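# Close both analyser doors and release them

## Task

Close both of the analyser's doors, then end with neither gripper holding anything and neither gripper in contact with either door.

## Robot and tools

Robot: two arms on one table, left_arm (base near y = +0.274 m) and right_arm (base near y = -0.298 m). The names are labels only and do not match image sides. Each arm has six joints and a two-finger gripper. Joint ranges in rad, base to hand: waist -2.618..3.054, shoulder 0..3.142, elbow 0..3.142, wrist pitch -1.571..1.571, wrist yaw -1.571..1.571, wrist roll -2.094..2.094. The elbow cannot fully straighten.

Scene frame: origin on the table top midway between the arms. +x points out over the table, +z points up, and left_arm is on the +y side. Result lines report each gripper's end_effector_position (m) and end_effector_quat_wxyz in this frame. The position is the point between the finger pads, about 1 cm short of the fingertips. It can be slightly wrong, especially at long reach. Gripper axes: the fingers extend along the gripper's +z and close along its y.

execute_actions(actions): a list of actions run in order. Each action lasts 15 control steps of 1/30 s (0.5 s). An action is a table of 1 to 15 rows. If the table is shorter than 15 rows, its final row repeats. Each row has exactly 14 numbers, all in [-1, 1], and covers both arms even when only one moves. Order: left_arm dx, dy, dz, rx, ry, rz, opening, then right_arm in the same order. dx..rz are an offset, not a pose, in that gripper's own axes. The offset is measured from where the gripper was at the start of the action; every row uses that same start, not the row before it. For the first action of a call, the start is the latest pose reported in this scene. Scale: 1.0 = 0.6 m of translation, or 180 degrees for rx, ry, rz taken together as one rotation vector. Opening is absolute, not an offset: +1 fully open (0.094 m), -1 closed. An empty list moves nothing and just returns the state and images.

move(target, speed, blocking): drives each gripper in a straight line toward a goal. target is one 14-number row in the same layout and scale. Its offsets are counted from the pose in this scene's most recent result that reports one, in each gripper's own axes. Opening is absolute and is sent at the start. speed is the top path speed in m/s, from 0.002 to 0.5 (default 0.25). Rotation is capped at twice that value in rad/s. Both paths finish at the same moment and last 0.5 to 10 s; anything longer is cut off at 10 s. The paths ignore obstacles and the other arm. The hand can lag, drift, or overshoot the speed, most of all near full reach. Faster motion and aiming deeper past a contact both mean harder impacts. With blocking=false the result comes back after 0.5 s and the move continues. In that case use wait(0) to check on it, or stop. Other actions and moves are refused until a result shows the move has ended. The move: line reports the ending (done, off_target, moving, held, fault) and any limits. limits=paced means the command was clipped. limits=held means some steps were blocked, and the arm may then surge. An ending that names only one arm means the other is done. The result also gives each gripper's distance from its goal.

wait(seconds): 0 to 10. Lets time run while each arm holds its last command, and returns early if a move ends. stop(): brakes a running move; it needs room to brake, and the fingers keep moving. zoom_image(camera, region): camera is cam_high, cam_low, cam_left_wrist or cam_right_wrist. region is [x0, y0, x1, y1] in that camera's pixels, origin at the top-left, at most 504x504. read_manual(section): licence text only, no motion. finished_scene(scene): ends the current scene, given its number, and cannot be undone. Call it only once the doors are shut and both grippers are open and clear.

Control behaviour. At each step the command is limited to 70 mm and 16 degrees away from the measured pose. Damped IK then tracks it, and position wins over orientation. A distant goal may need several actions. After an action an arm goes on only as far as its last clipped pose, so send the remainder next time. Hand target lines show the pose the controller is currently tracking. Arms tend to finish a centimetre or more low, and zero offsets can let them sag further. To keep an arm still, send an offset back to its desired pose in the first call of a reply, then zeros in later calls, aiming higher if it still sags. A pose unreachable line means the clearance check altered or blocked that arm's command. Step readings list positions at some control steps. HELD with an arm's label marks a step where that arm's command was held back.

Gripping. grip_measured is the sensed finger opening on the command scale. Each gripper has a fixed bias of up to about 1 mm. To hold something, command about 0.03 below grip_measured, or less below it for a light grip. Pad force tops out near 50-62 N, and parts under about 2 mm thick are gripped more weakly. Disturbances may briefly pull on a held part or shove loose items.

Cameras: cam_high and cam_low are fixed; cam_left_wrist and cam_right_wrist ride on the hands. All are 504x504, and their calibration is approximate. Images come back in that order.

Avoid: knocking anything off the table, which fails the task. Also avoid slamming the doors, hard impacts or pushes, dropped or slipping parts, and the two arms touching or pressing on each other. Heat: a motor that holds load warms up, including during thinking time. MOTOR HOT appears from 75 °C. At 90 °C that arm is stopped for 10 s. At 100 °C the arm goes limp and falls. FAULT lines report these stops. The simulation keeps running while you compose a reply, and the robot holds your last command during that time. Smooth, quick, low-effort motion is better.

Each tool is called after "Request:" by a JSON object that holds its "method" and its "body", one argument or row to a line.

## Session

Request:
{"method": "execute_actions", "body": {
  "actions": []
}}

Scene clock: 0.00 s.
left_arm: end_effector_position=(+0.1925, +0.5664, +0.3610) grip_measured=+1.000 end_effector_quat_wxyz=(+0.580, -0.464, +0.582, +0.331) | right_arm: end_effector_position=(+0.1723, -0.4925, +0.1338) grip_measured=+1.000 end_effector_quat_wxyz=(-0.070, -0.507, +0.827, -0.232)
Joint positions: left_arm=[ 0.788  0.972  0.94  -0.087 -0.449 -0.207  0.094] | right_arm=[-0.634  1.069  0.85  -0.936  0.267 -1.874  0.094]
Joint velocities: left_arm=[-0.017  0.012 -0.007  0.007  0.037  0.022  0.   ] | right_arm=[-0.002 -0.002  0.012  0.051 -0.051 -0.037  0.   ]
Motor temperatures (°C, as the motors report them): left_arm=[23 23 21 25 23 22] | right_arm=[24 24 23 22 23 21]
Hand target (left_arm): +0.190, +0.565, +0.372; +0.590, -0.462, +0.573, +0.333
Hand target (right_arm): +0.174, -0.494, +0.139; -0.066, -0.505, +0.827, -0.240

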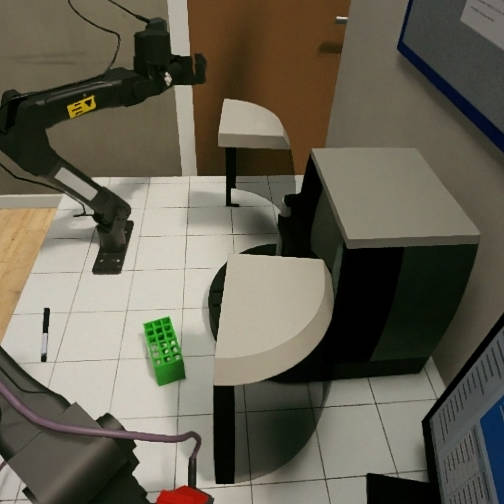

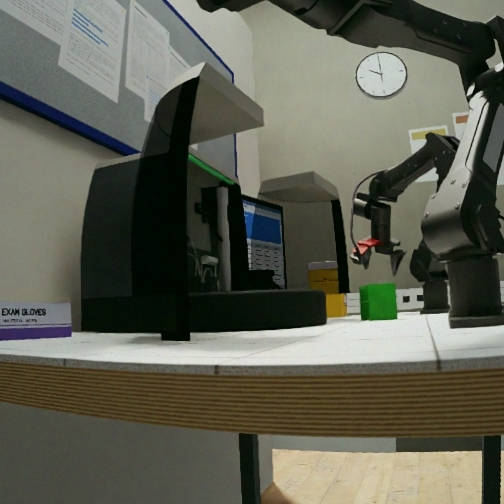

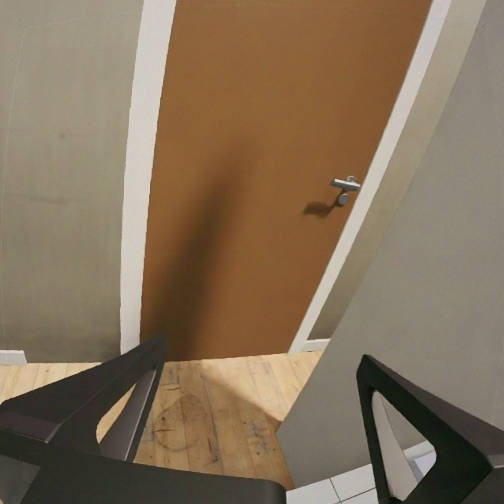

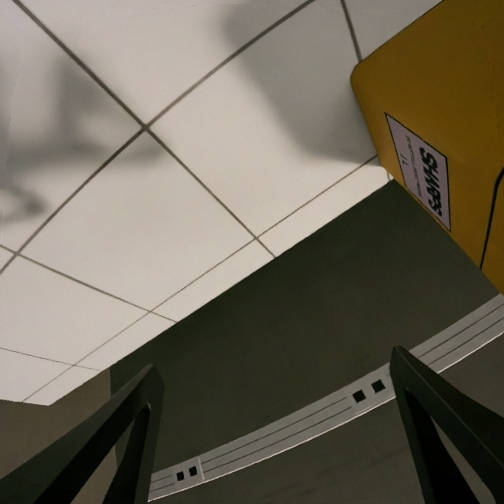

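Request:
{"method": "zoom_image", "body": {
  "camera": "cam_high",
  "region": [190, 80, 504, 504]
}}

Request:
{"method": "zoom_image", "body": {
  "camera": "cam_low",
  "region": [60, 50, 360, 350]
}}

Request:
{"method": "zoom_image", "body": {
  "camera": "cam_high",
  "region": [200, 80, 360, 280]
}}

Region (190, 80, 504, 504) of cam_high's 504x504 image, scaled by 1.189, with more detail than that image has; it fills the left 373 columns of this view, and the rest is white.

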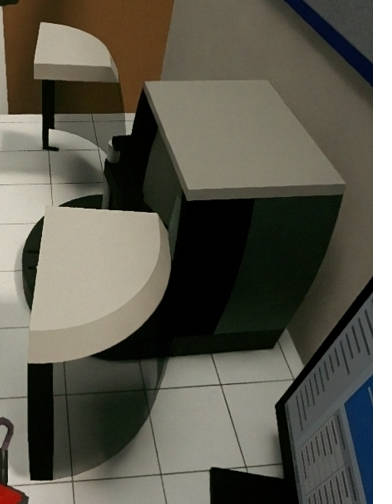

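Region (60, 50, 360, 350) of cam_low's 504x504 image, scaled by 1.680, with more detail than that image has.

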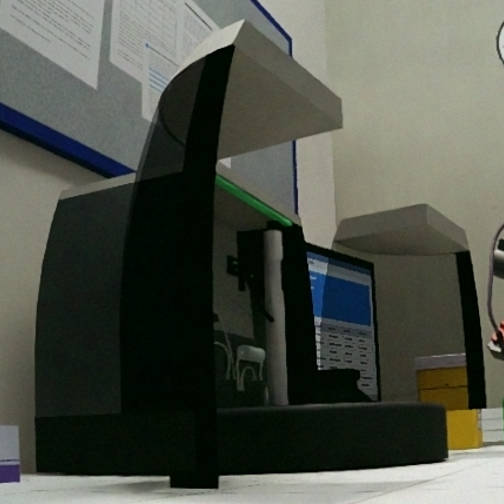

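Region (200, 80, 360, 280) of cam_high's 504x504 image, scaled by 2.520, with more detail than that image has; it fills the left 403 columns of this view, and the rest is white.

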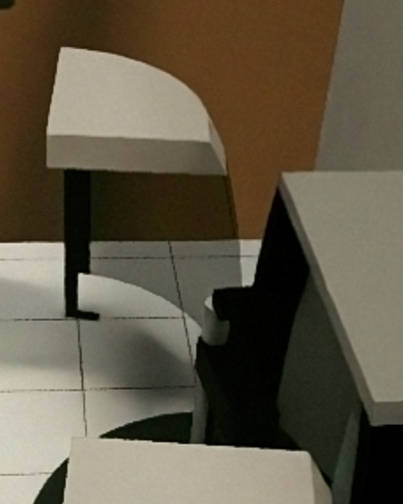

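Request:
{"method": "move", "body": {
  "target": [0.1078,-0.3353,-0.1817,0.4656,0.2035,0.2658,-1,-0.199,0.1117,-0.1495,-0.0551,-0.1494,-0.2336,1]
}}

Scene clock: 21.73 s.
left_arm: end_effector_position=(+0.3405, +0.3902, +0.3314) grip_measured=-0.992 end_effector_quat_wxyz=(+0.353, +0.181, +0.914, -0.083) | right_arm: end_effector_position=(+0.1550, -0.3349, +0.1465) grip_measured=+1.000 end_effector_quat_wxyz=(+0.010, +0.795, -0.607, +0.011)
Joint positions: left_arm=[ 0.645  1.714  2.092 -1.505  0.616  0.845  0.   ] | right_arm=[-0.153  1.055  1.001 -1.504  0.028 -2.073  0.094]
Joint velocities: left_arm=[ 0.012 -0.007  0.007 -0.022  0.022  0.066  0.001] | right_arm=[-0.002 -0.027 -0.007 -0.081 -0.022  0.037  0.   ]
Motor temperatures (°C, as the motors report them): left_arm=[23 24 24 29 23 22] | right_arm=[24 24 25 22 23 21]
Hand target (left_arm): +0.342, +0.384, +0.342; +0.366, +0.193, +0.906, -0.084
Hand target (right_arm): +0.159, -0.331, +0.151; +0.004, +0.800, -0.600, +0.002
Off the commanded pose (left_arm): 0.011 m, 3 deg.
Off the commanded pose (right_arm): 0.008 m, 2 deg.
move: off_target (left_arm)
camera_calibration (this result's frames):
cam_left_wrist: T_world_to_cam=[[-0.296954, -0.952823, 0.0628223, 0.461072], [-0.905887, 0.260299, -0.334086, 0.365389], [0.301972, -0.156118, -0.940447, 0.401332], [0, 0, 0, 1]] pos_world=[0.346727, 0.406865, 0.470537]
cam_right_wrist: T_world_to_cam=[[0.991449, 0.12678, -0.0309005, -0.0979644], [0.123856, -0.839709, 0.528723, -0.330083], [0.0410843, -0.528029, -0.848232, 0.0430483], [0, 0, 0, 1]] pos_world=[0.136241, -0.242023, 0.20801]

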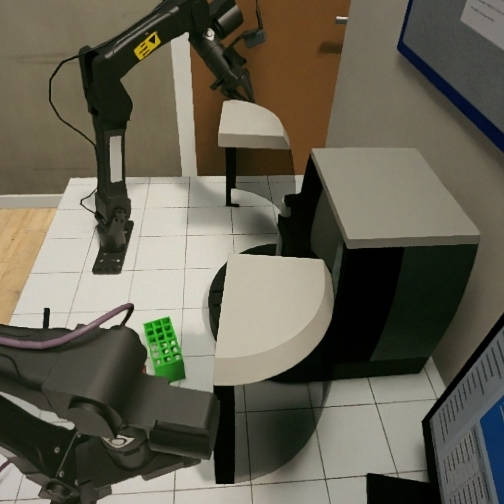

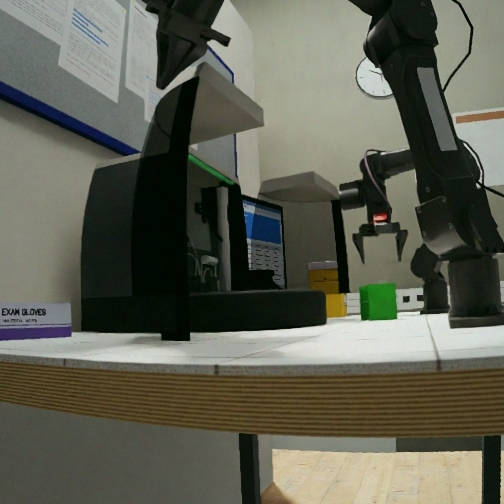

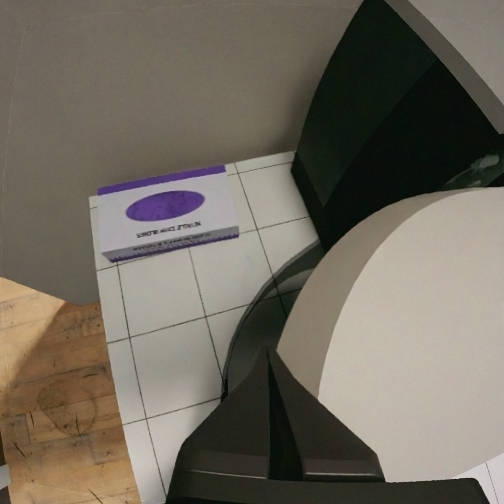

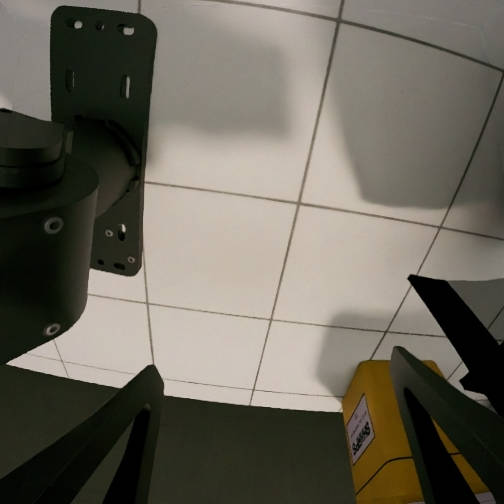

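Request:
{"method": "zoom_image", "body": {
  "camera": "cam_low",
  "region": [110, 20, 290, 200]
}}

Request:
{"method": "zoom_image", "body": {
  "camera": "cam_high",
  "region": [200, 40, 320, 160]
}}

Region (110, 20, 290, 200) of cam_low's 504x504 image, scaled by 2.800, with more detail than that image has.

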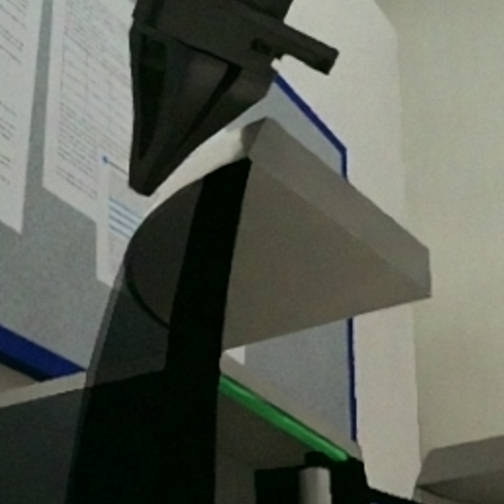

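Region (200, 40, 320, 160) of cam_high's 504x504 image, scaled by 4.200, with more detail than that image has.

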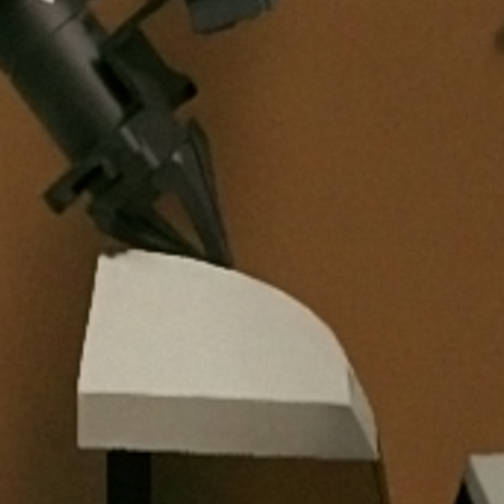

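Request:
{"method": "move", "body": {
  "target": [0.0407,-0.1423,-0.0417,0,-0.015,0,-1,-0.400,-0.125,0.007,0,0,0,1],
  "speed": 0.13
}}

Scene clock: 27.40 s.
left_arm: end_effector_position=(+0.2761, +0.3345, +0.3263) grip_measured=-0.992 end_effector_quat_wxyz=(+0.362, +0.173, +0.912, -0.082) | right_arm: end_effector_position=(+0.1572, -0.0881, +0.1313) grip_measured=+1.000 end_effector_quat_wxyz=(+0.018, +0.795, -0.607, +0.015)
Joint positions: left_arm=[ 0.602  1.355  1.707 -1.428  0.602  0.773  0.   ] | right_arm=[ 1.087  1.529  1.277 -1.358  0.026 -0.832  0.094]
Joint velocities: left_arm=[ 0.007  0.012  0.007 -0.022  0.007  0.022 -0.   ] | right_arm=[ 0.007 -0.007 -0.012 -0.066 -0.022 -0.007  0.   ]
Motor temperatures (°C, as the motors report them): left_arm=[23 24 24 29 24 22] | right_arm=[24 24 25 22 23 21]
Hand target (left_arm): +0.274, +0.326, +0.331; +0.374, +0.179, +0.906, -0.088
Hand target (right_arm): +0.161, -0.080, +0.137; +0.004, +0.795, -0.606, +0.018
Off the commanded pose (left_arm): 0.013 m, 2 deg.
Off the commanded pose (right_arm): 0.009 m, 1 deg.
move: off_target (left_arm)
camera_calibration (this result's frames):
cam_left_wrist: T_world_to_cam=[[-0.283222, -0.956904, 0.0641939, 0.386333], [-0.904349, 0.244185, -0.350038, 0.329991], [0.319277, -0.157192, -0.934533, 0.400891], [0, 0, 0, 1]] pos_world=[0.27985, 0.352122, 0.465355]
cam_right_wrist: T_world_to_cam=[[0.991394, 0.125668, -0.0366814, -0.131226], [0.125392, -0.831044, 0.541888, -0.116307], [0.0376142, -0.541824, -0.83965, 0.158575], [0, 0, 0, 1]] pos_world=[0.138716, 0.00575458, 0.191359]

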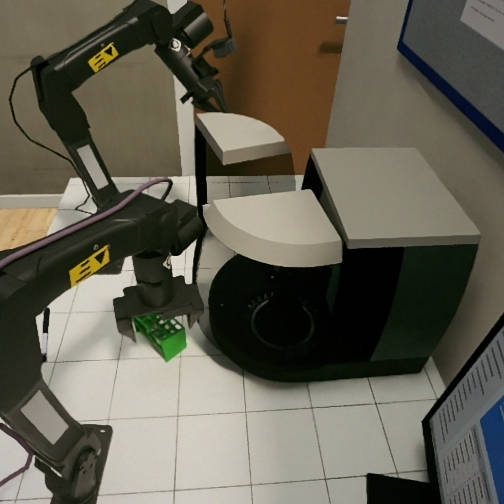

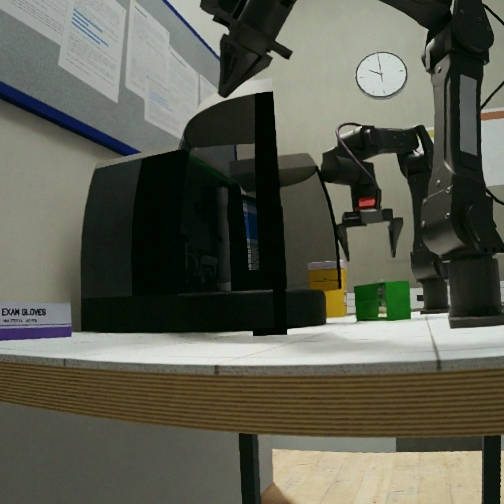

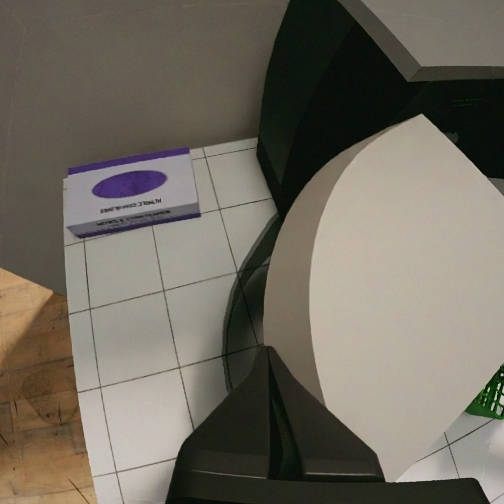

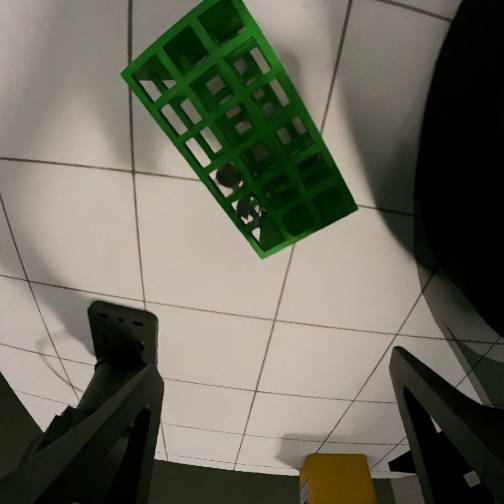

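Request:
{"method": "zoom_image", "body": {
  "camera": "cam_high",
  "region": [100, 90, 400, 390]
}}

Request:
{"method": "zoom_image", "body": {
  "camera": "cam_low",
  "region": [150, 60, 430, 340]
}}

Region (100, 90, 400, 390) of cam_high's 504x504 image, scaled by 1.680, with more detail than that image has.

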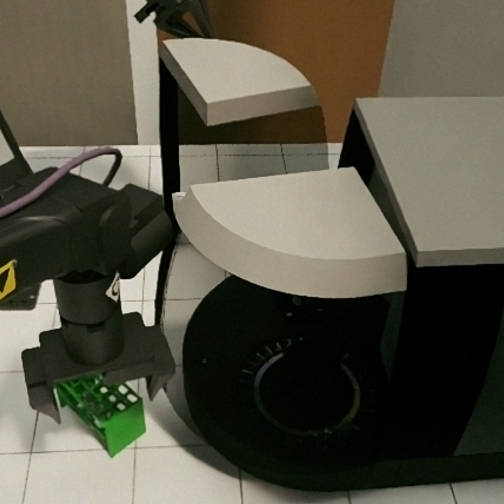

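Region (150, 60, 430, 340) of cam_low's 504x504 image, scaled by 1.800, with more detail than that image has.

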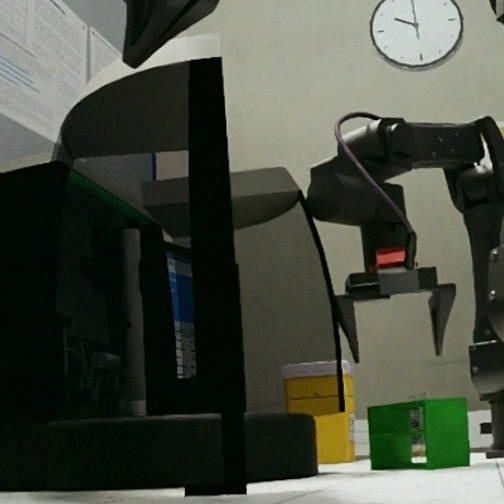

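Request:
{"method": "move", "body": {
  "target": [0.0188,-0.1548,-0.022,0,-0.01,0,-1,0.056,0.118,-0.048,0,0,0,1],
  "speed": 0.08
}}

Scene clock: 30.33 s.
left_arm: end_effector_position=(+0.2251, +0.2593, +0.3241) grip_measured=-0.992 end_effector_quat_wxyz=(+0.364, +0.171, +0.912, -0.085) | right_arm: end_effector_position=(+0.1040, -0.1348, +0.1604) grip_measured=+1.000 end_effector_quat_wxyz=(+0.022, +0.793, -0.608, +0.018)
Joint positions: left_arm=[ 0.316  1.059  1.506 -1.376  0.453  0.488  0.   ] | right_arm=[ 1.195  1.292  1.195 -1.525  0.027 -0.719  0.094]
Joint velocities: left_arm=[-0.012  0.007  0.002 -0.007 -0.066 -0.051  0.   ] | right_arm=[-0.012  0.007 -0.002  0.007  0.081  0.051  0.   ]
Motor temperatures (°C, as the motors report them): left_arm=[23 24 24 29 24 22] | right_arm=[24 24 25 22 23 21]
Hand target (left_arm): +0.224, +0.257, +0.326; +0.374, +0.173, +0.907, -0.083
Hand target (right_arm): +0.099, -0.138, +0.163; +0.017, +0.795, -0.607, +0.015
Off the commanded pose (left_arm): 0.008 m, 1 deg.
Off the commanded pose (right_arm): 0.007 m, 1 deg.
move: done
camera_calibration (this result's frames):
cam_left_wrist: T_world_to_cam=[[-0.281812, -0.956917, 0.0699455, 0.297914], [-0.903252, 0.240006, -0.355715, 0.304134], [0.323603, -0.163423, -0.931973, 0.403118], [0, 0, 0, 1]] pos_world=[0.228215, 0.277964, 0.463042]
cam_right_wrist: T_world_to_cam=[[0.991986, 0.120507, -0.0379733, -0.0720841], [0.121389, -0.825617, 0.551018, -0.164548], [0.0350499, -0.551211, -0.833629, 0.157752], [0, 0, 0, 1]] pos_world=[0.0859516, -0.0402125, 0.219438]

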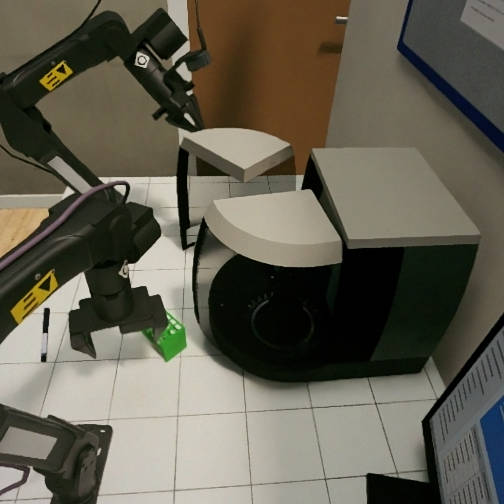

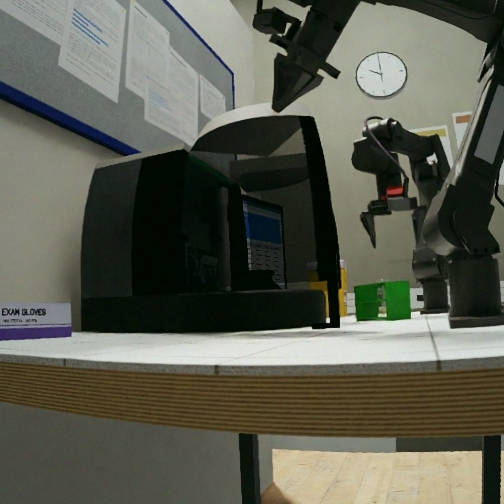

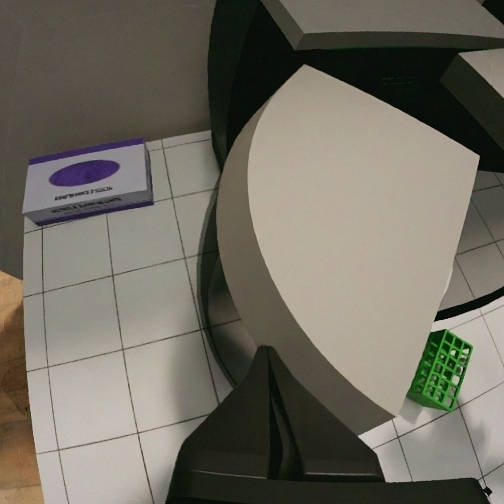

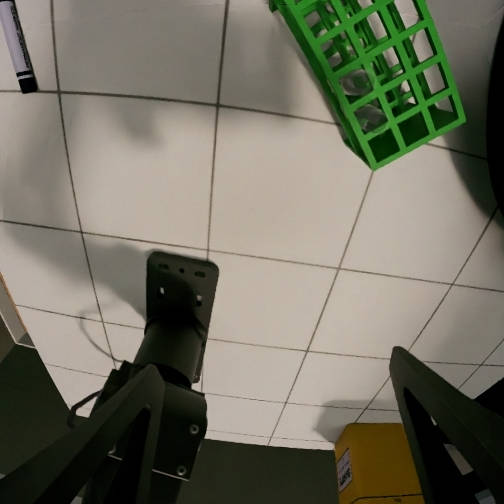

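Request:
{"method": "move", "body": {
  "target": [-0.0265,-0.1457,0.0235,0,-0.01,0,-1,0.155,0.0075,-0.028,0,0,0,1],
  "speed": 0.08
}}

Scene clock: 32.67 s.
left_arm: end_effector_position=(+0.2115, +0.1740, +0.3212) grip_measured=-0.992 end_effector_quat_wxyz=(+0.364, +0.176, +0.911, -0.080) | right_arm: end_effector_position=(+0.1296, -0.2214, +0.1818) grip_measured=+1.000 end_effector_quat_wxyz=(-0.083, +0.791, -0.604, +0.044)
Joint positions: left_arm=[-0.399  0.998  1.445 -1.254 -0.026 -0.054  0.   ] | right_arm=[ 0.737  0.907  1.072 -1.552  0.04  -1.187  0.094]
Joint velocities: left_arm=[-0.012 -0.017 -0.002 -0.007 -0.037  0.007 -0.   ] | right_arm=[ 0.017  0.012  0.017  0.022  0.037 -0.125  0.   ]
Motor temperatures (°C, as the motors report them): left_arm=[23 24 23 29 24 22] | right_arm=[24 24 25 22 23 21]
Hand target (left_arm): +0.212, +0.174, +0.325; +0.377, +0.173, +0.906, -0.082
Hand target (right_arm): +0.127, -0.225, +0.181; -0.087, +0.790, -0.605, +0.045
Off the commanded pose (left_arm): 0.007 m, 2 deg.
Off the commanded pose (right_arm): 0.007 m, 12 deg.
joint sent to its limit (right arm) — the command would take joint 4 (wrist pitch) past its lower limit, so that joint was sent only as far as its limit.
move: off_target (right_arm)
camera_calibration (this result's frames):
cam_left_wrist: T_world_to_cam=[[-0.287269, -0.956046, 0.0587536, 0.217312], [-0.900854, 0.248824, -0.355736, 0.309265], [0.325481, -0.15512, -0.932738, 0.389327], [0, 0, 0, 1]] pos_world=[0.214311, 0.1912, 0.460389]
cam_right_wrist: T_world_to_cam=[[0.981538, 0.123061, 0.14642, -0.117852], [0.0452761, -0.893264, 0.447246, -0.237177], [0.18583, -0.43236, -0.882345, 0.142531], [0, 0, 0, 1]] pos_world=[0.0999285, -0.135734, 0.249094]

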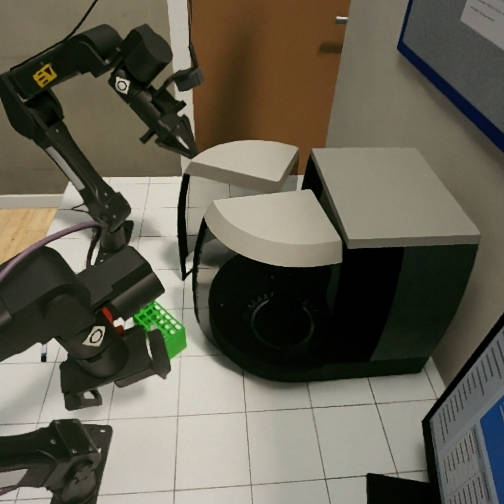

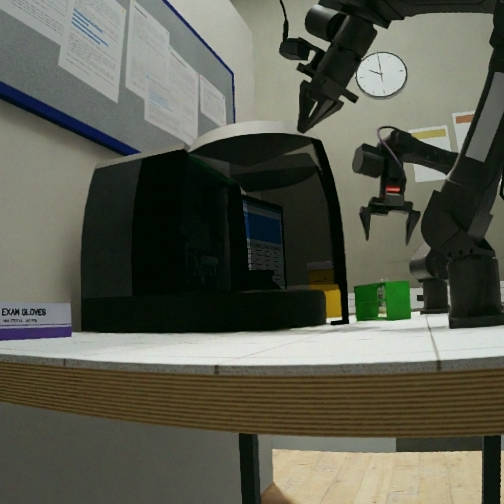

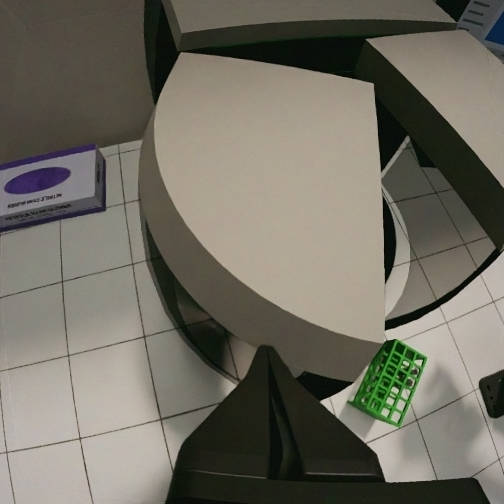

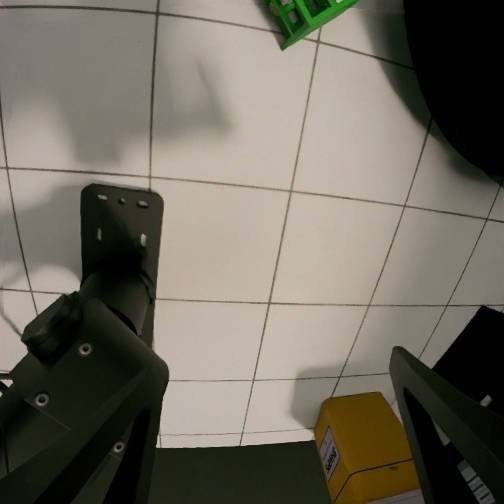

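Request:
{"method": "move", "body": {
  "target": [-0.0518,-0.1057,0.0438,0,-0.01,0,-1,-0.12,-0.145,-0.228,0.0844,-0.186,0.332,-1],
  "speed": 0.1
}}

Scene clock: 40.40 s.
left_arm: end_effector_position=(+0.2190, +0.1075, +0.3108) grip_measured=-0.992 end_effector_quat_wxyz=(+0.358, +0.183, +0.913, -0.071) | right_arm: end_effector_position=(+0.1651, -0.1445, +0.3257) grip_measured=-0.987 end_effector_quat_wxyz=(+0.339, -0.353, +0.859, +0.150)
Joint positions: left_arm=[-0.754  1.143  1.474 -1.196 -0.272 -0.303  0.   ] | right_arm=[ 0.891  0.924  1.46  -1.347  0.003  0.029  0.001]
Joint velocities: left_arm=[-0.007 -0.012  0.012  0.007 -0.066 -0.051 -0.   ] | right_arm=[ 0.012 -0.002  0.022 -0.066  0.095  0.11   0.001]
Motor temperatures (°C, as the motors report them): left_arm=[23 24 24 30 24 22] | right_arm=[24 24 25 23 23 21]
Hand target (left_arm): +0.225, +0.102, +0.325; +0.380, +0.176, +0.905, -0.081
Hand target (right_arm): +0.170, -0.140, +0.335; +0.352, -0.350, +0.855, +0.152
Off the commanded pose (left_arm): 0.017 m, 3 deg.
Off the commanded pose (right_arm): 0.011 m, 2 deg.
move: off_target (left_arm, right_arm)
camera_calibration (this result's frames):
cam_left_wrist: T_world_to_cam=[[-0.293612, -0.955219, 0.0367173, 0.164614], [-0.901923, 0.264094, -0.341744, 0.323072], [0.316744, -0.133456, -0.939076, 0.368399], [0, 0, 0, 1]] pos_world=[0.223031, 0.121087, 0.450318]
cam_right_wrist: T_world_to_cam=[[0.644038, -0.75273, -0.136427, -0.161949], [-0.760145, -0.609651, -0.224734, 0.158357], [0.0859907, 0.248441, -0.964823, 0.437978], [0, 0, 0, 1]] pos_world=[0.187014, -0.134173, 0.436065]

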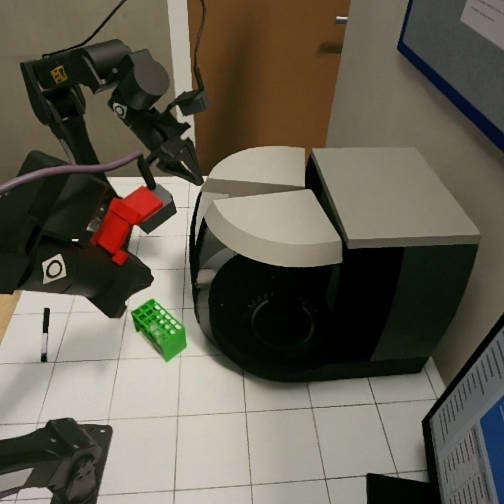

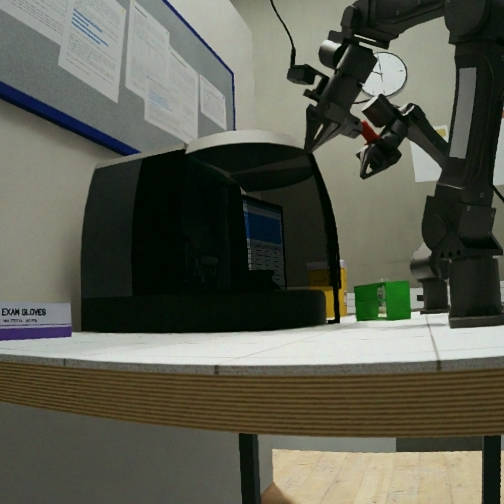

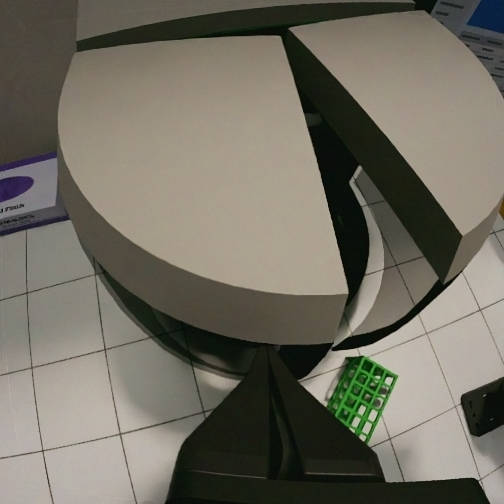

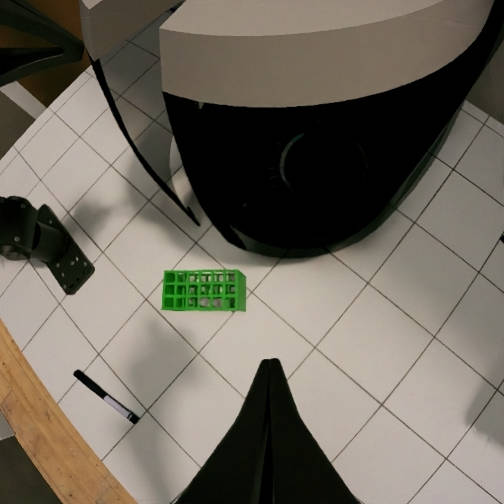

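Request:
{"method": "zoom_image", "body": {
  "camera": "cam_high",
  "region": [130, 130, 380, 380]
}}

Request:
{"method": "zoom_image", "body": {
  "camera": "cam_left_wrist",
  "region": [200, 0, 504, 400]
}}

Region (130, 130, 380, 380) of cam_high's 504x504 image, scaled by 2.016, with more detail than that image has.

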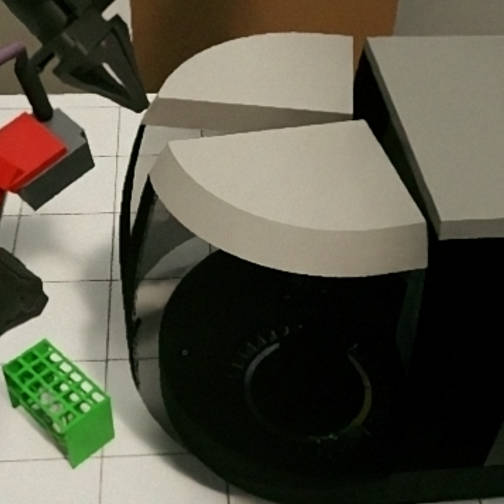

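Region (200, 0, 504, 400) of cam_left_wrist's 504x504 image, scaled by 1.260, with more detail than that image has; it fills the left 383 columns of this view, and the rest is white.

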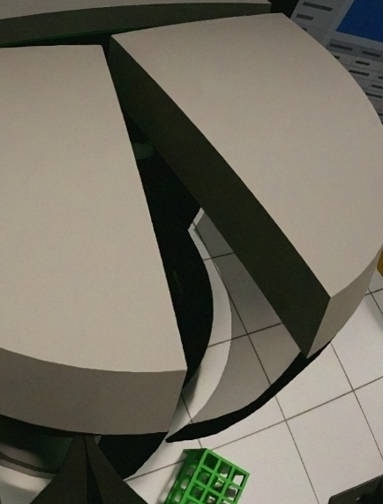

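Request:
{"method": "move", "body": {
  "target": [-0.0475,-0.0043,0.0098,0,-0.015,0,-1,-0.0747,0.0112,0.0573,0,-0.01,0,-1],
  "speed": 0.04
}}

Scene clock: 43.30 s.
left_arm: end_effector_position=(+0.2314, +0.0986, +0.3110) grip_measured=-0.992 end_effector_quat_wxyz=(+0.356, +0.189, +0.913, -0.067) | right_arm: end_effector_position=(+0.1943, -0.1049, +0.3186) grip_measured=-0.987 end_effector_quat_wxyz=(+0.335, -0.353, +0.860, +0.151)
Joint positions: left_arm=[-0.739  1.197  1.506 -1.178 -0.263 -0.281  0.   ] | right_arm=[ 0.929  1.054  1.46  -1.224  0.023  0.058  0.001]
Joint velocities: left_arm=[-0.017  0.012 -0.027 -0.051  0.007 -0.051 -0.001] | right_arm=[-0.002 -0.017  0.002  0.051 -0.022  0.081  0.001]
Motor temperatures (°C, as the motors report them): left_arm=[23 24 24 30 24 22] | right_arm=[24 24 25 23 23 21]
Hand target (left_arm): +0.240, +0.096, +0.326; +0.379, +0.181, +0.904, -0.076
Hand target (right_arm): +0.198, -0.099, +0.331; +0.353, -0.351, +0.853, +0.156
Off the commanded pose (left_arm): 0.018 m, 3 deg.
Off the commanded pose (right_arm): 0.015 m, 2 deg.
move: off_target (left_arm, right_arm)
camera_calibration (this result's frames):
cam_left_wrist: T_world_to_cam=[[-0.300912, -0.953283, 0.0265047, 0.164421], [-0.900321, 0.274811, -0.337492, 0.333929], [0.314442, -0.125418, -0.940955, 0.363795], [0, 0, 0, 1]] pos_world=[0.235727, 0.110599, 0.450655]
cam_right_wrist: T_world_to_cam=[[0.644371, -0.751602, -0.140995, -0.150412], [-0.760785, -0.611407, -0.217686, 0.200847], [0.077408, 0.247538, -0.965781, 0.420605], [0, 0, 0, 1]] pos_world=[0.217164, -0.094366, 0.428727]

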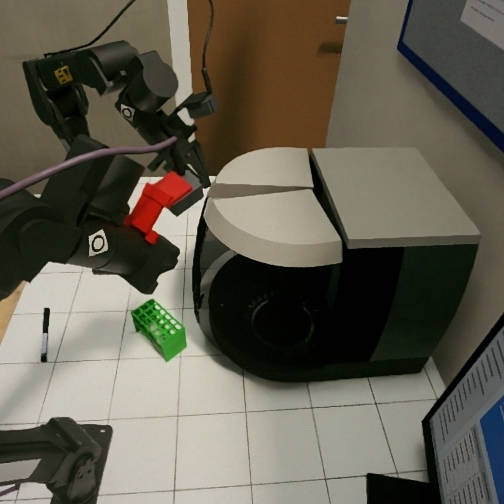

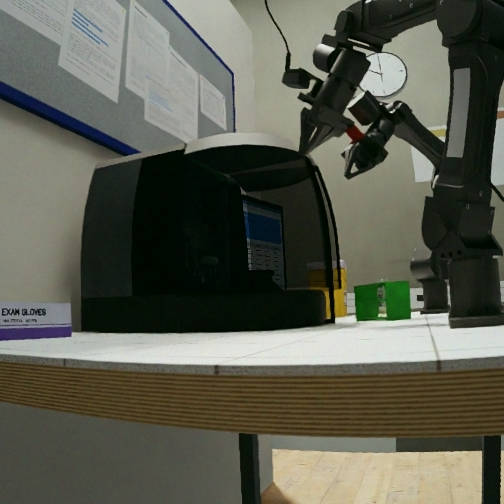

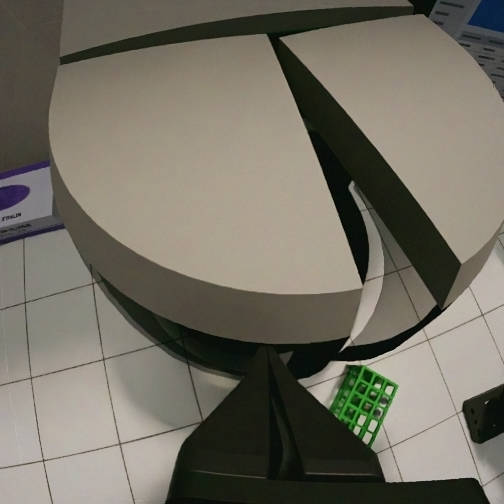

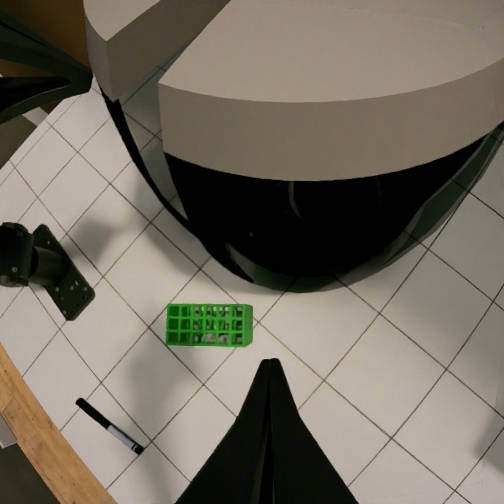

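Request:
{"method": "move", "body": {
  "target": [-0.023,0,0.0147,0,0,0,-1,-0.082,0,0.050,0,-0.01,0,-1],
  "speed": 0.04
}}

Scene clock: 45.73 s.
left_arm: end_effector_position=(+0.2386, +0.0936, +0.3015) grip_measured=-0.992 end_effector_quat_wxyz=(+0.339, +0.194, +0.919, -0.063) | right_arm: end_effector_position=(+0.2268, -0.0683, +0.3185) grip_measured=-0.987 end_effector_quat_wxyz=(+0.334, -0.355, +0.861, +0.150)
Joint positions: left_arm=[-0.721  1.242  1.517 -1.178 -0.24  -0.268  0.   ] | right_arm=[ 0.929  1.213  1.536 -1.146  0.024  0.056  0.001]
Joint velocities: left_arm=[-0.017 -0.022 -0.002 -0.081 -0.007 -0.037  0.   ] | right_arm=[-0.002  0.002 -0.002  0.007  0.066 -0.037 -0.001]
Motor temperatures (°C, as the motors report them): left_arm=[23 24 24 30 24 22] | right_arm=[24 24 26 23 23 21]
Hand target (left_arm): +0.246, +0.092, +0.314; +0.356, +0.189, +0.913, -0.067
Hand target (right_arm): +0.233, -0.065, +0.330; +0.349, -0.351, +0.855, +0.157
Off the commanded pose (left_arm): 0.014 m, 2 deg.
Off the commanded pose (right_arm): 0.014 m, 2 deg.
move: off_target (left_arm, right_arm)
camera_calibration (this result's frames):
cam_left_wrist: T_world_to_cam=[[-0.306275, -0.95177, 0.0181287, 0.165709], [-0.909384, 0.286899, -0.30118, 0.328718], [0.281453, -0.10873, -0.953395, 0.362051], [0, 0, 0, 1]] pos_world=[0.247783, 0.102774, 0.441176]
cam_right_wrist: T_world_to_cam=[[0.645232, -0.751307, -0.138612, -0.144737], [-0.760229, -0.613432, -0.213898, 0.246466], [0.0756741, 0.243391, -0.966972, 0.409429], [0, 0, 0, 1]] pos_world=[0.249776, -0.0572031, 0.428562]

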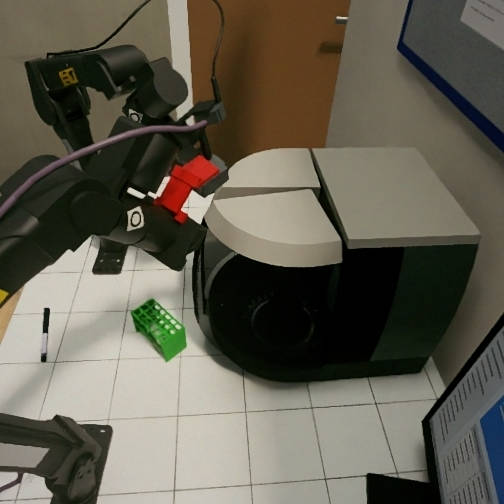

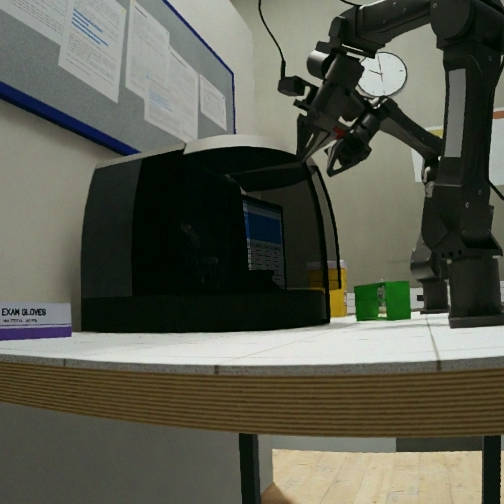

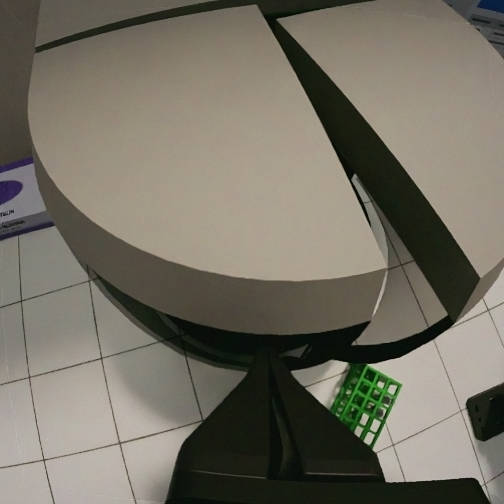

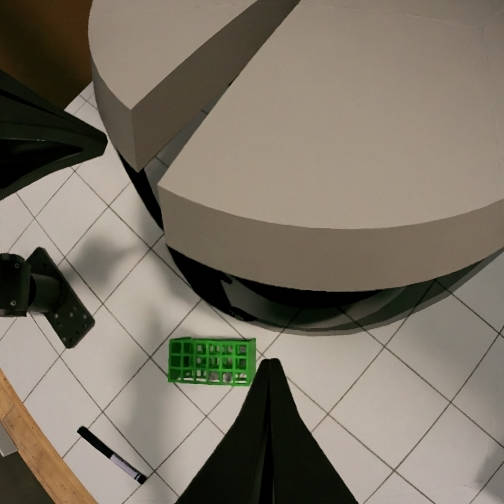

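Request:
{"method": "move", "body": {
  "target": [0.079,0.043,-0.077,0,-0.02,0,-1,-0.060,-0.0155,0.034,0,-0.01,0,-1],
  "speed": 0.04
}}

Scene clock: 48.53 s.
left_arm: end_effector_position=(+0.1925, +0.1397, +0.3041) grip_measured=-0.992 end_effector_quat_wxyz=(+0.362, +0.188, +0.910, -0.073) | right_arm: end_effector_position=(+0.2533, -0.0504, +0.3167) grip_measured=-0.987 end_effector_quat_wxyz=(+0.331, -0.356, +0.861, +0.148)
Joint positions: left_arm=[-0.721  0.987  1.373 -1.234 -0.247 -0.267  0.   ] | right_arm=[ 0.893  1.319  1.599 -1.109 -0.001  0.027  0.001]
Joint velocities: left_arm=[-0.012 -0.017  0.012 -0.022 -0.007  0.007 -0.   ] | right_arm=[-0.007  0.002  0.007 -0.007 -0.022 -0.066  0.   ]
Motor temperatures (°C, as the motors report them): left_arm=[23 24 24 30 24 22] | right_arm=[24 24 26 24 23 21]
Hand target (left_arm): +0.189, +0.144, +0.305; +0.367, +0.192, +0.907, -0.069
Hand target (right_arm): +0.261, -0.046, +0.328; +0.347, -0.352, +0.855, +0.155
Off the commanded pose (left_arm): 0.006 m, 1 deg.
Off the commanded pose (right_arm): 0.015 m, 2 deg.
move: off_target (right_arm)
camera_calibration (this result's frames):
cam_left_wrist: T_world_to_cam=[[-0.30432, -0.951852, 0.0369741, 0.1893], [-0.896313, 0.27299, -0.349427, 0.288394], [0.322509, -0.139478, -0.936234, 0.373652], [0, 0, 0, 1]] pos_world=[0.195593, 0.153573, 0.4436]
cam_right_wrist: T_world_to_cam=[[0.6463, -0.750877, -0.135942, -0.149728], [-0.759614, -0.616104, -0.208332, 0.275112], [0.0726776, 0.237908, -0.968565, 0.402348], [0, 0, 0, 1]] pos_world=[0.276507, -0.0386518, 0.426661]

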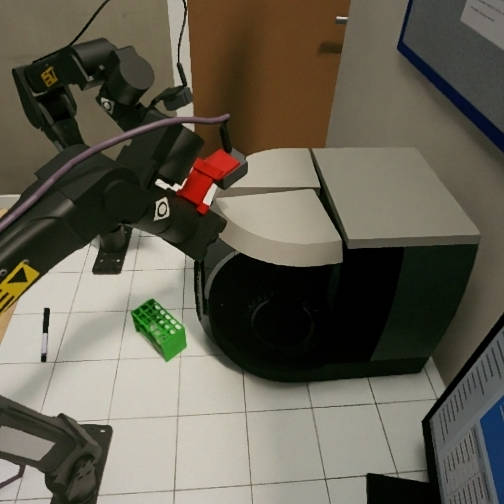

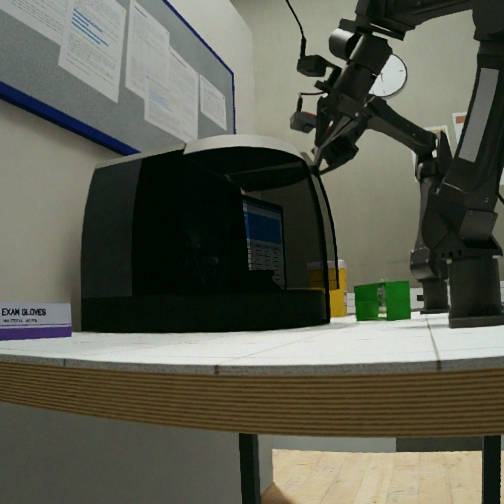

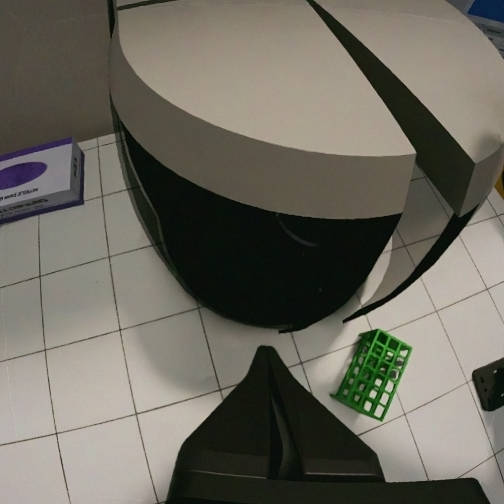

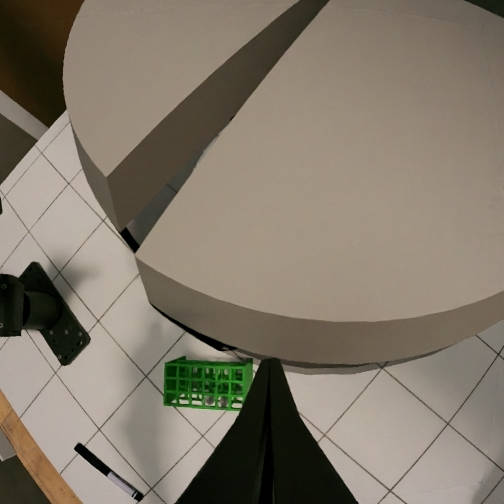

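Request:
{"method": "move", "body": {
  "target": [0.027,0.073,-0.0945,0,0,0,-1,-0.0525,-0.0177,0.0218,0,-0.01,0,-1],
  "speed": 0.04
}}

Scene clock: 51.17 s.
left_arm: end_effector_position=(+0.1667, +0.1964, +0.3200) grip_measured=-0.992 end_effector_quat_wxyz=(+0.339, +0.187, +0.919, -0.070) | right_arm: end_effector_position=(+0.2723, -0.0400, +0.3175) grip_measured=-0.987 end_effector_quat_wxyz=(+0.326, -0.359, +0.862, +0.148)
Joint positions: left_arm=[-0.39   0.909  1.475 -1.43  -0.021 -0.029  0.   ] | right_arm=[ 0.862  1.402  1.673 -1.11  -0.026  0.002  0.001]
Joint velocities: left_arm=[ 0.012 -0.007  0.007 -0.051 -0.022  0.007 -0.001] | right_arm=[-0.027  0.002 -0.007  0.007  0.066 -0.007 -0.   ]
Motor temperatures (°C, as the motors report them): left_arm=[23 24 24 30 24 22] | right_arm=[24 24 26 24 23 21]
Hand target (left_arm): +0.162, +0.199, +0.333; +0.361, +0.187, +0.911, -0.076
Hand target (right_arm): +0.283, -0.035, +0.328; +0.345, -0.354, +0.856, +0.154
Off the commanded pose (left_arm): 0.015 m, 3 deg.
Off the commanded pose (right_arm): 0.016 m, 2 deg.
move: off_target (left_arm, right_arm)
camera_calibration (this result's frames):
cam_left_wrist: T_world_to_cam=[[-0.29792, -0.953871, 0.0370677, 0.234154], [-0.912783, 0.273291, -0.303544, 0.243339], [0.279412, -0.124267, -0.952096, 0.414042], [0, 0, 0, 1]] pos_world=[0.176187, 0.208301, 0.459392]
cam_right_wrist: T_world_to_cam=[[0.648807, -0.748508, -0.137057, -0.154335], [-0.75833, -0.621055, -0.198056, 0.292319], [0.0631261, 0.232434, -0.970561, 0.402241], [0, 0, 0, 1]] pos_world=[0.296416, -0.0274695, 0.427142]

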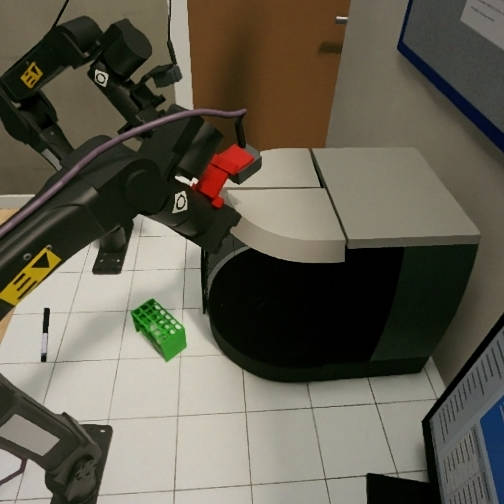

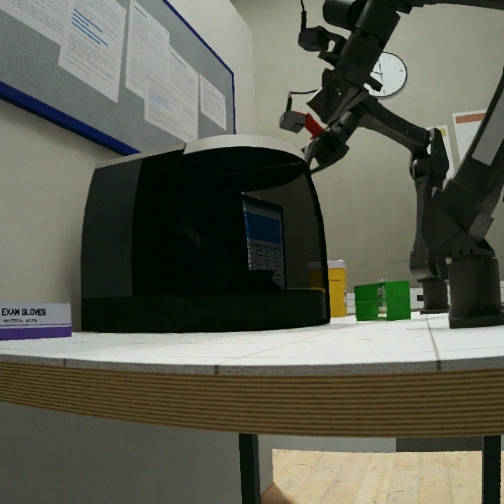

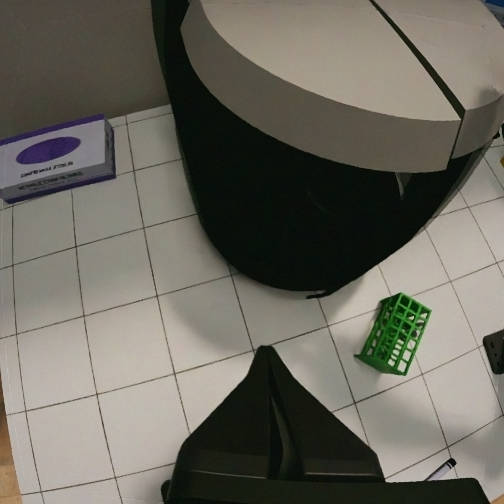

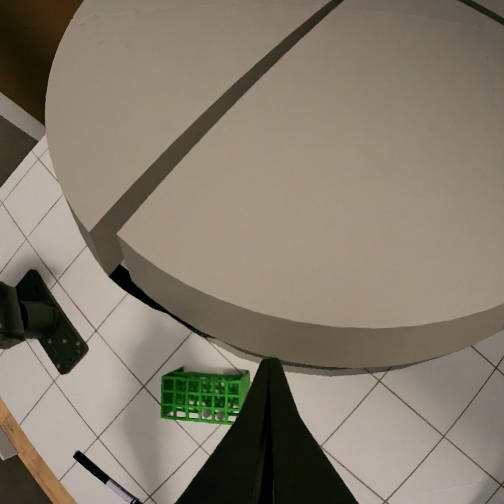

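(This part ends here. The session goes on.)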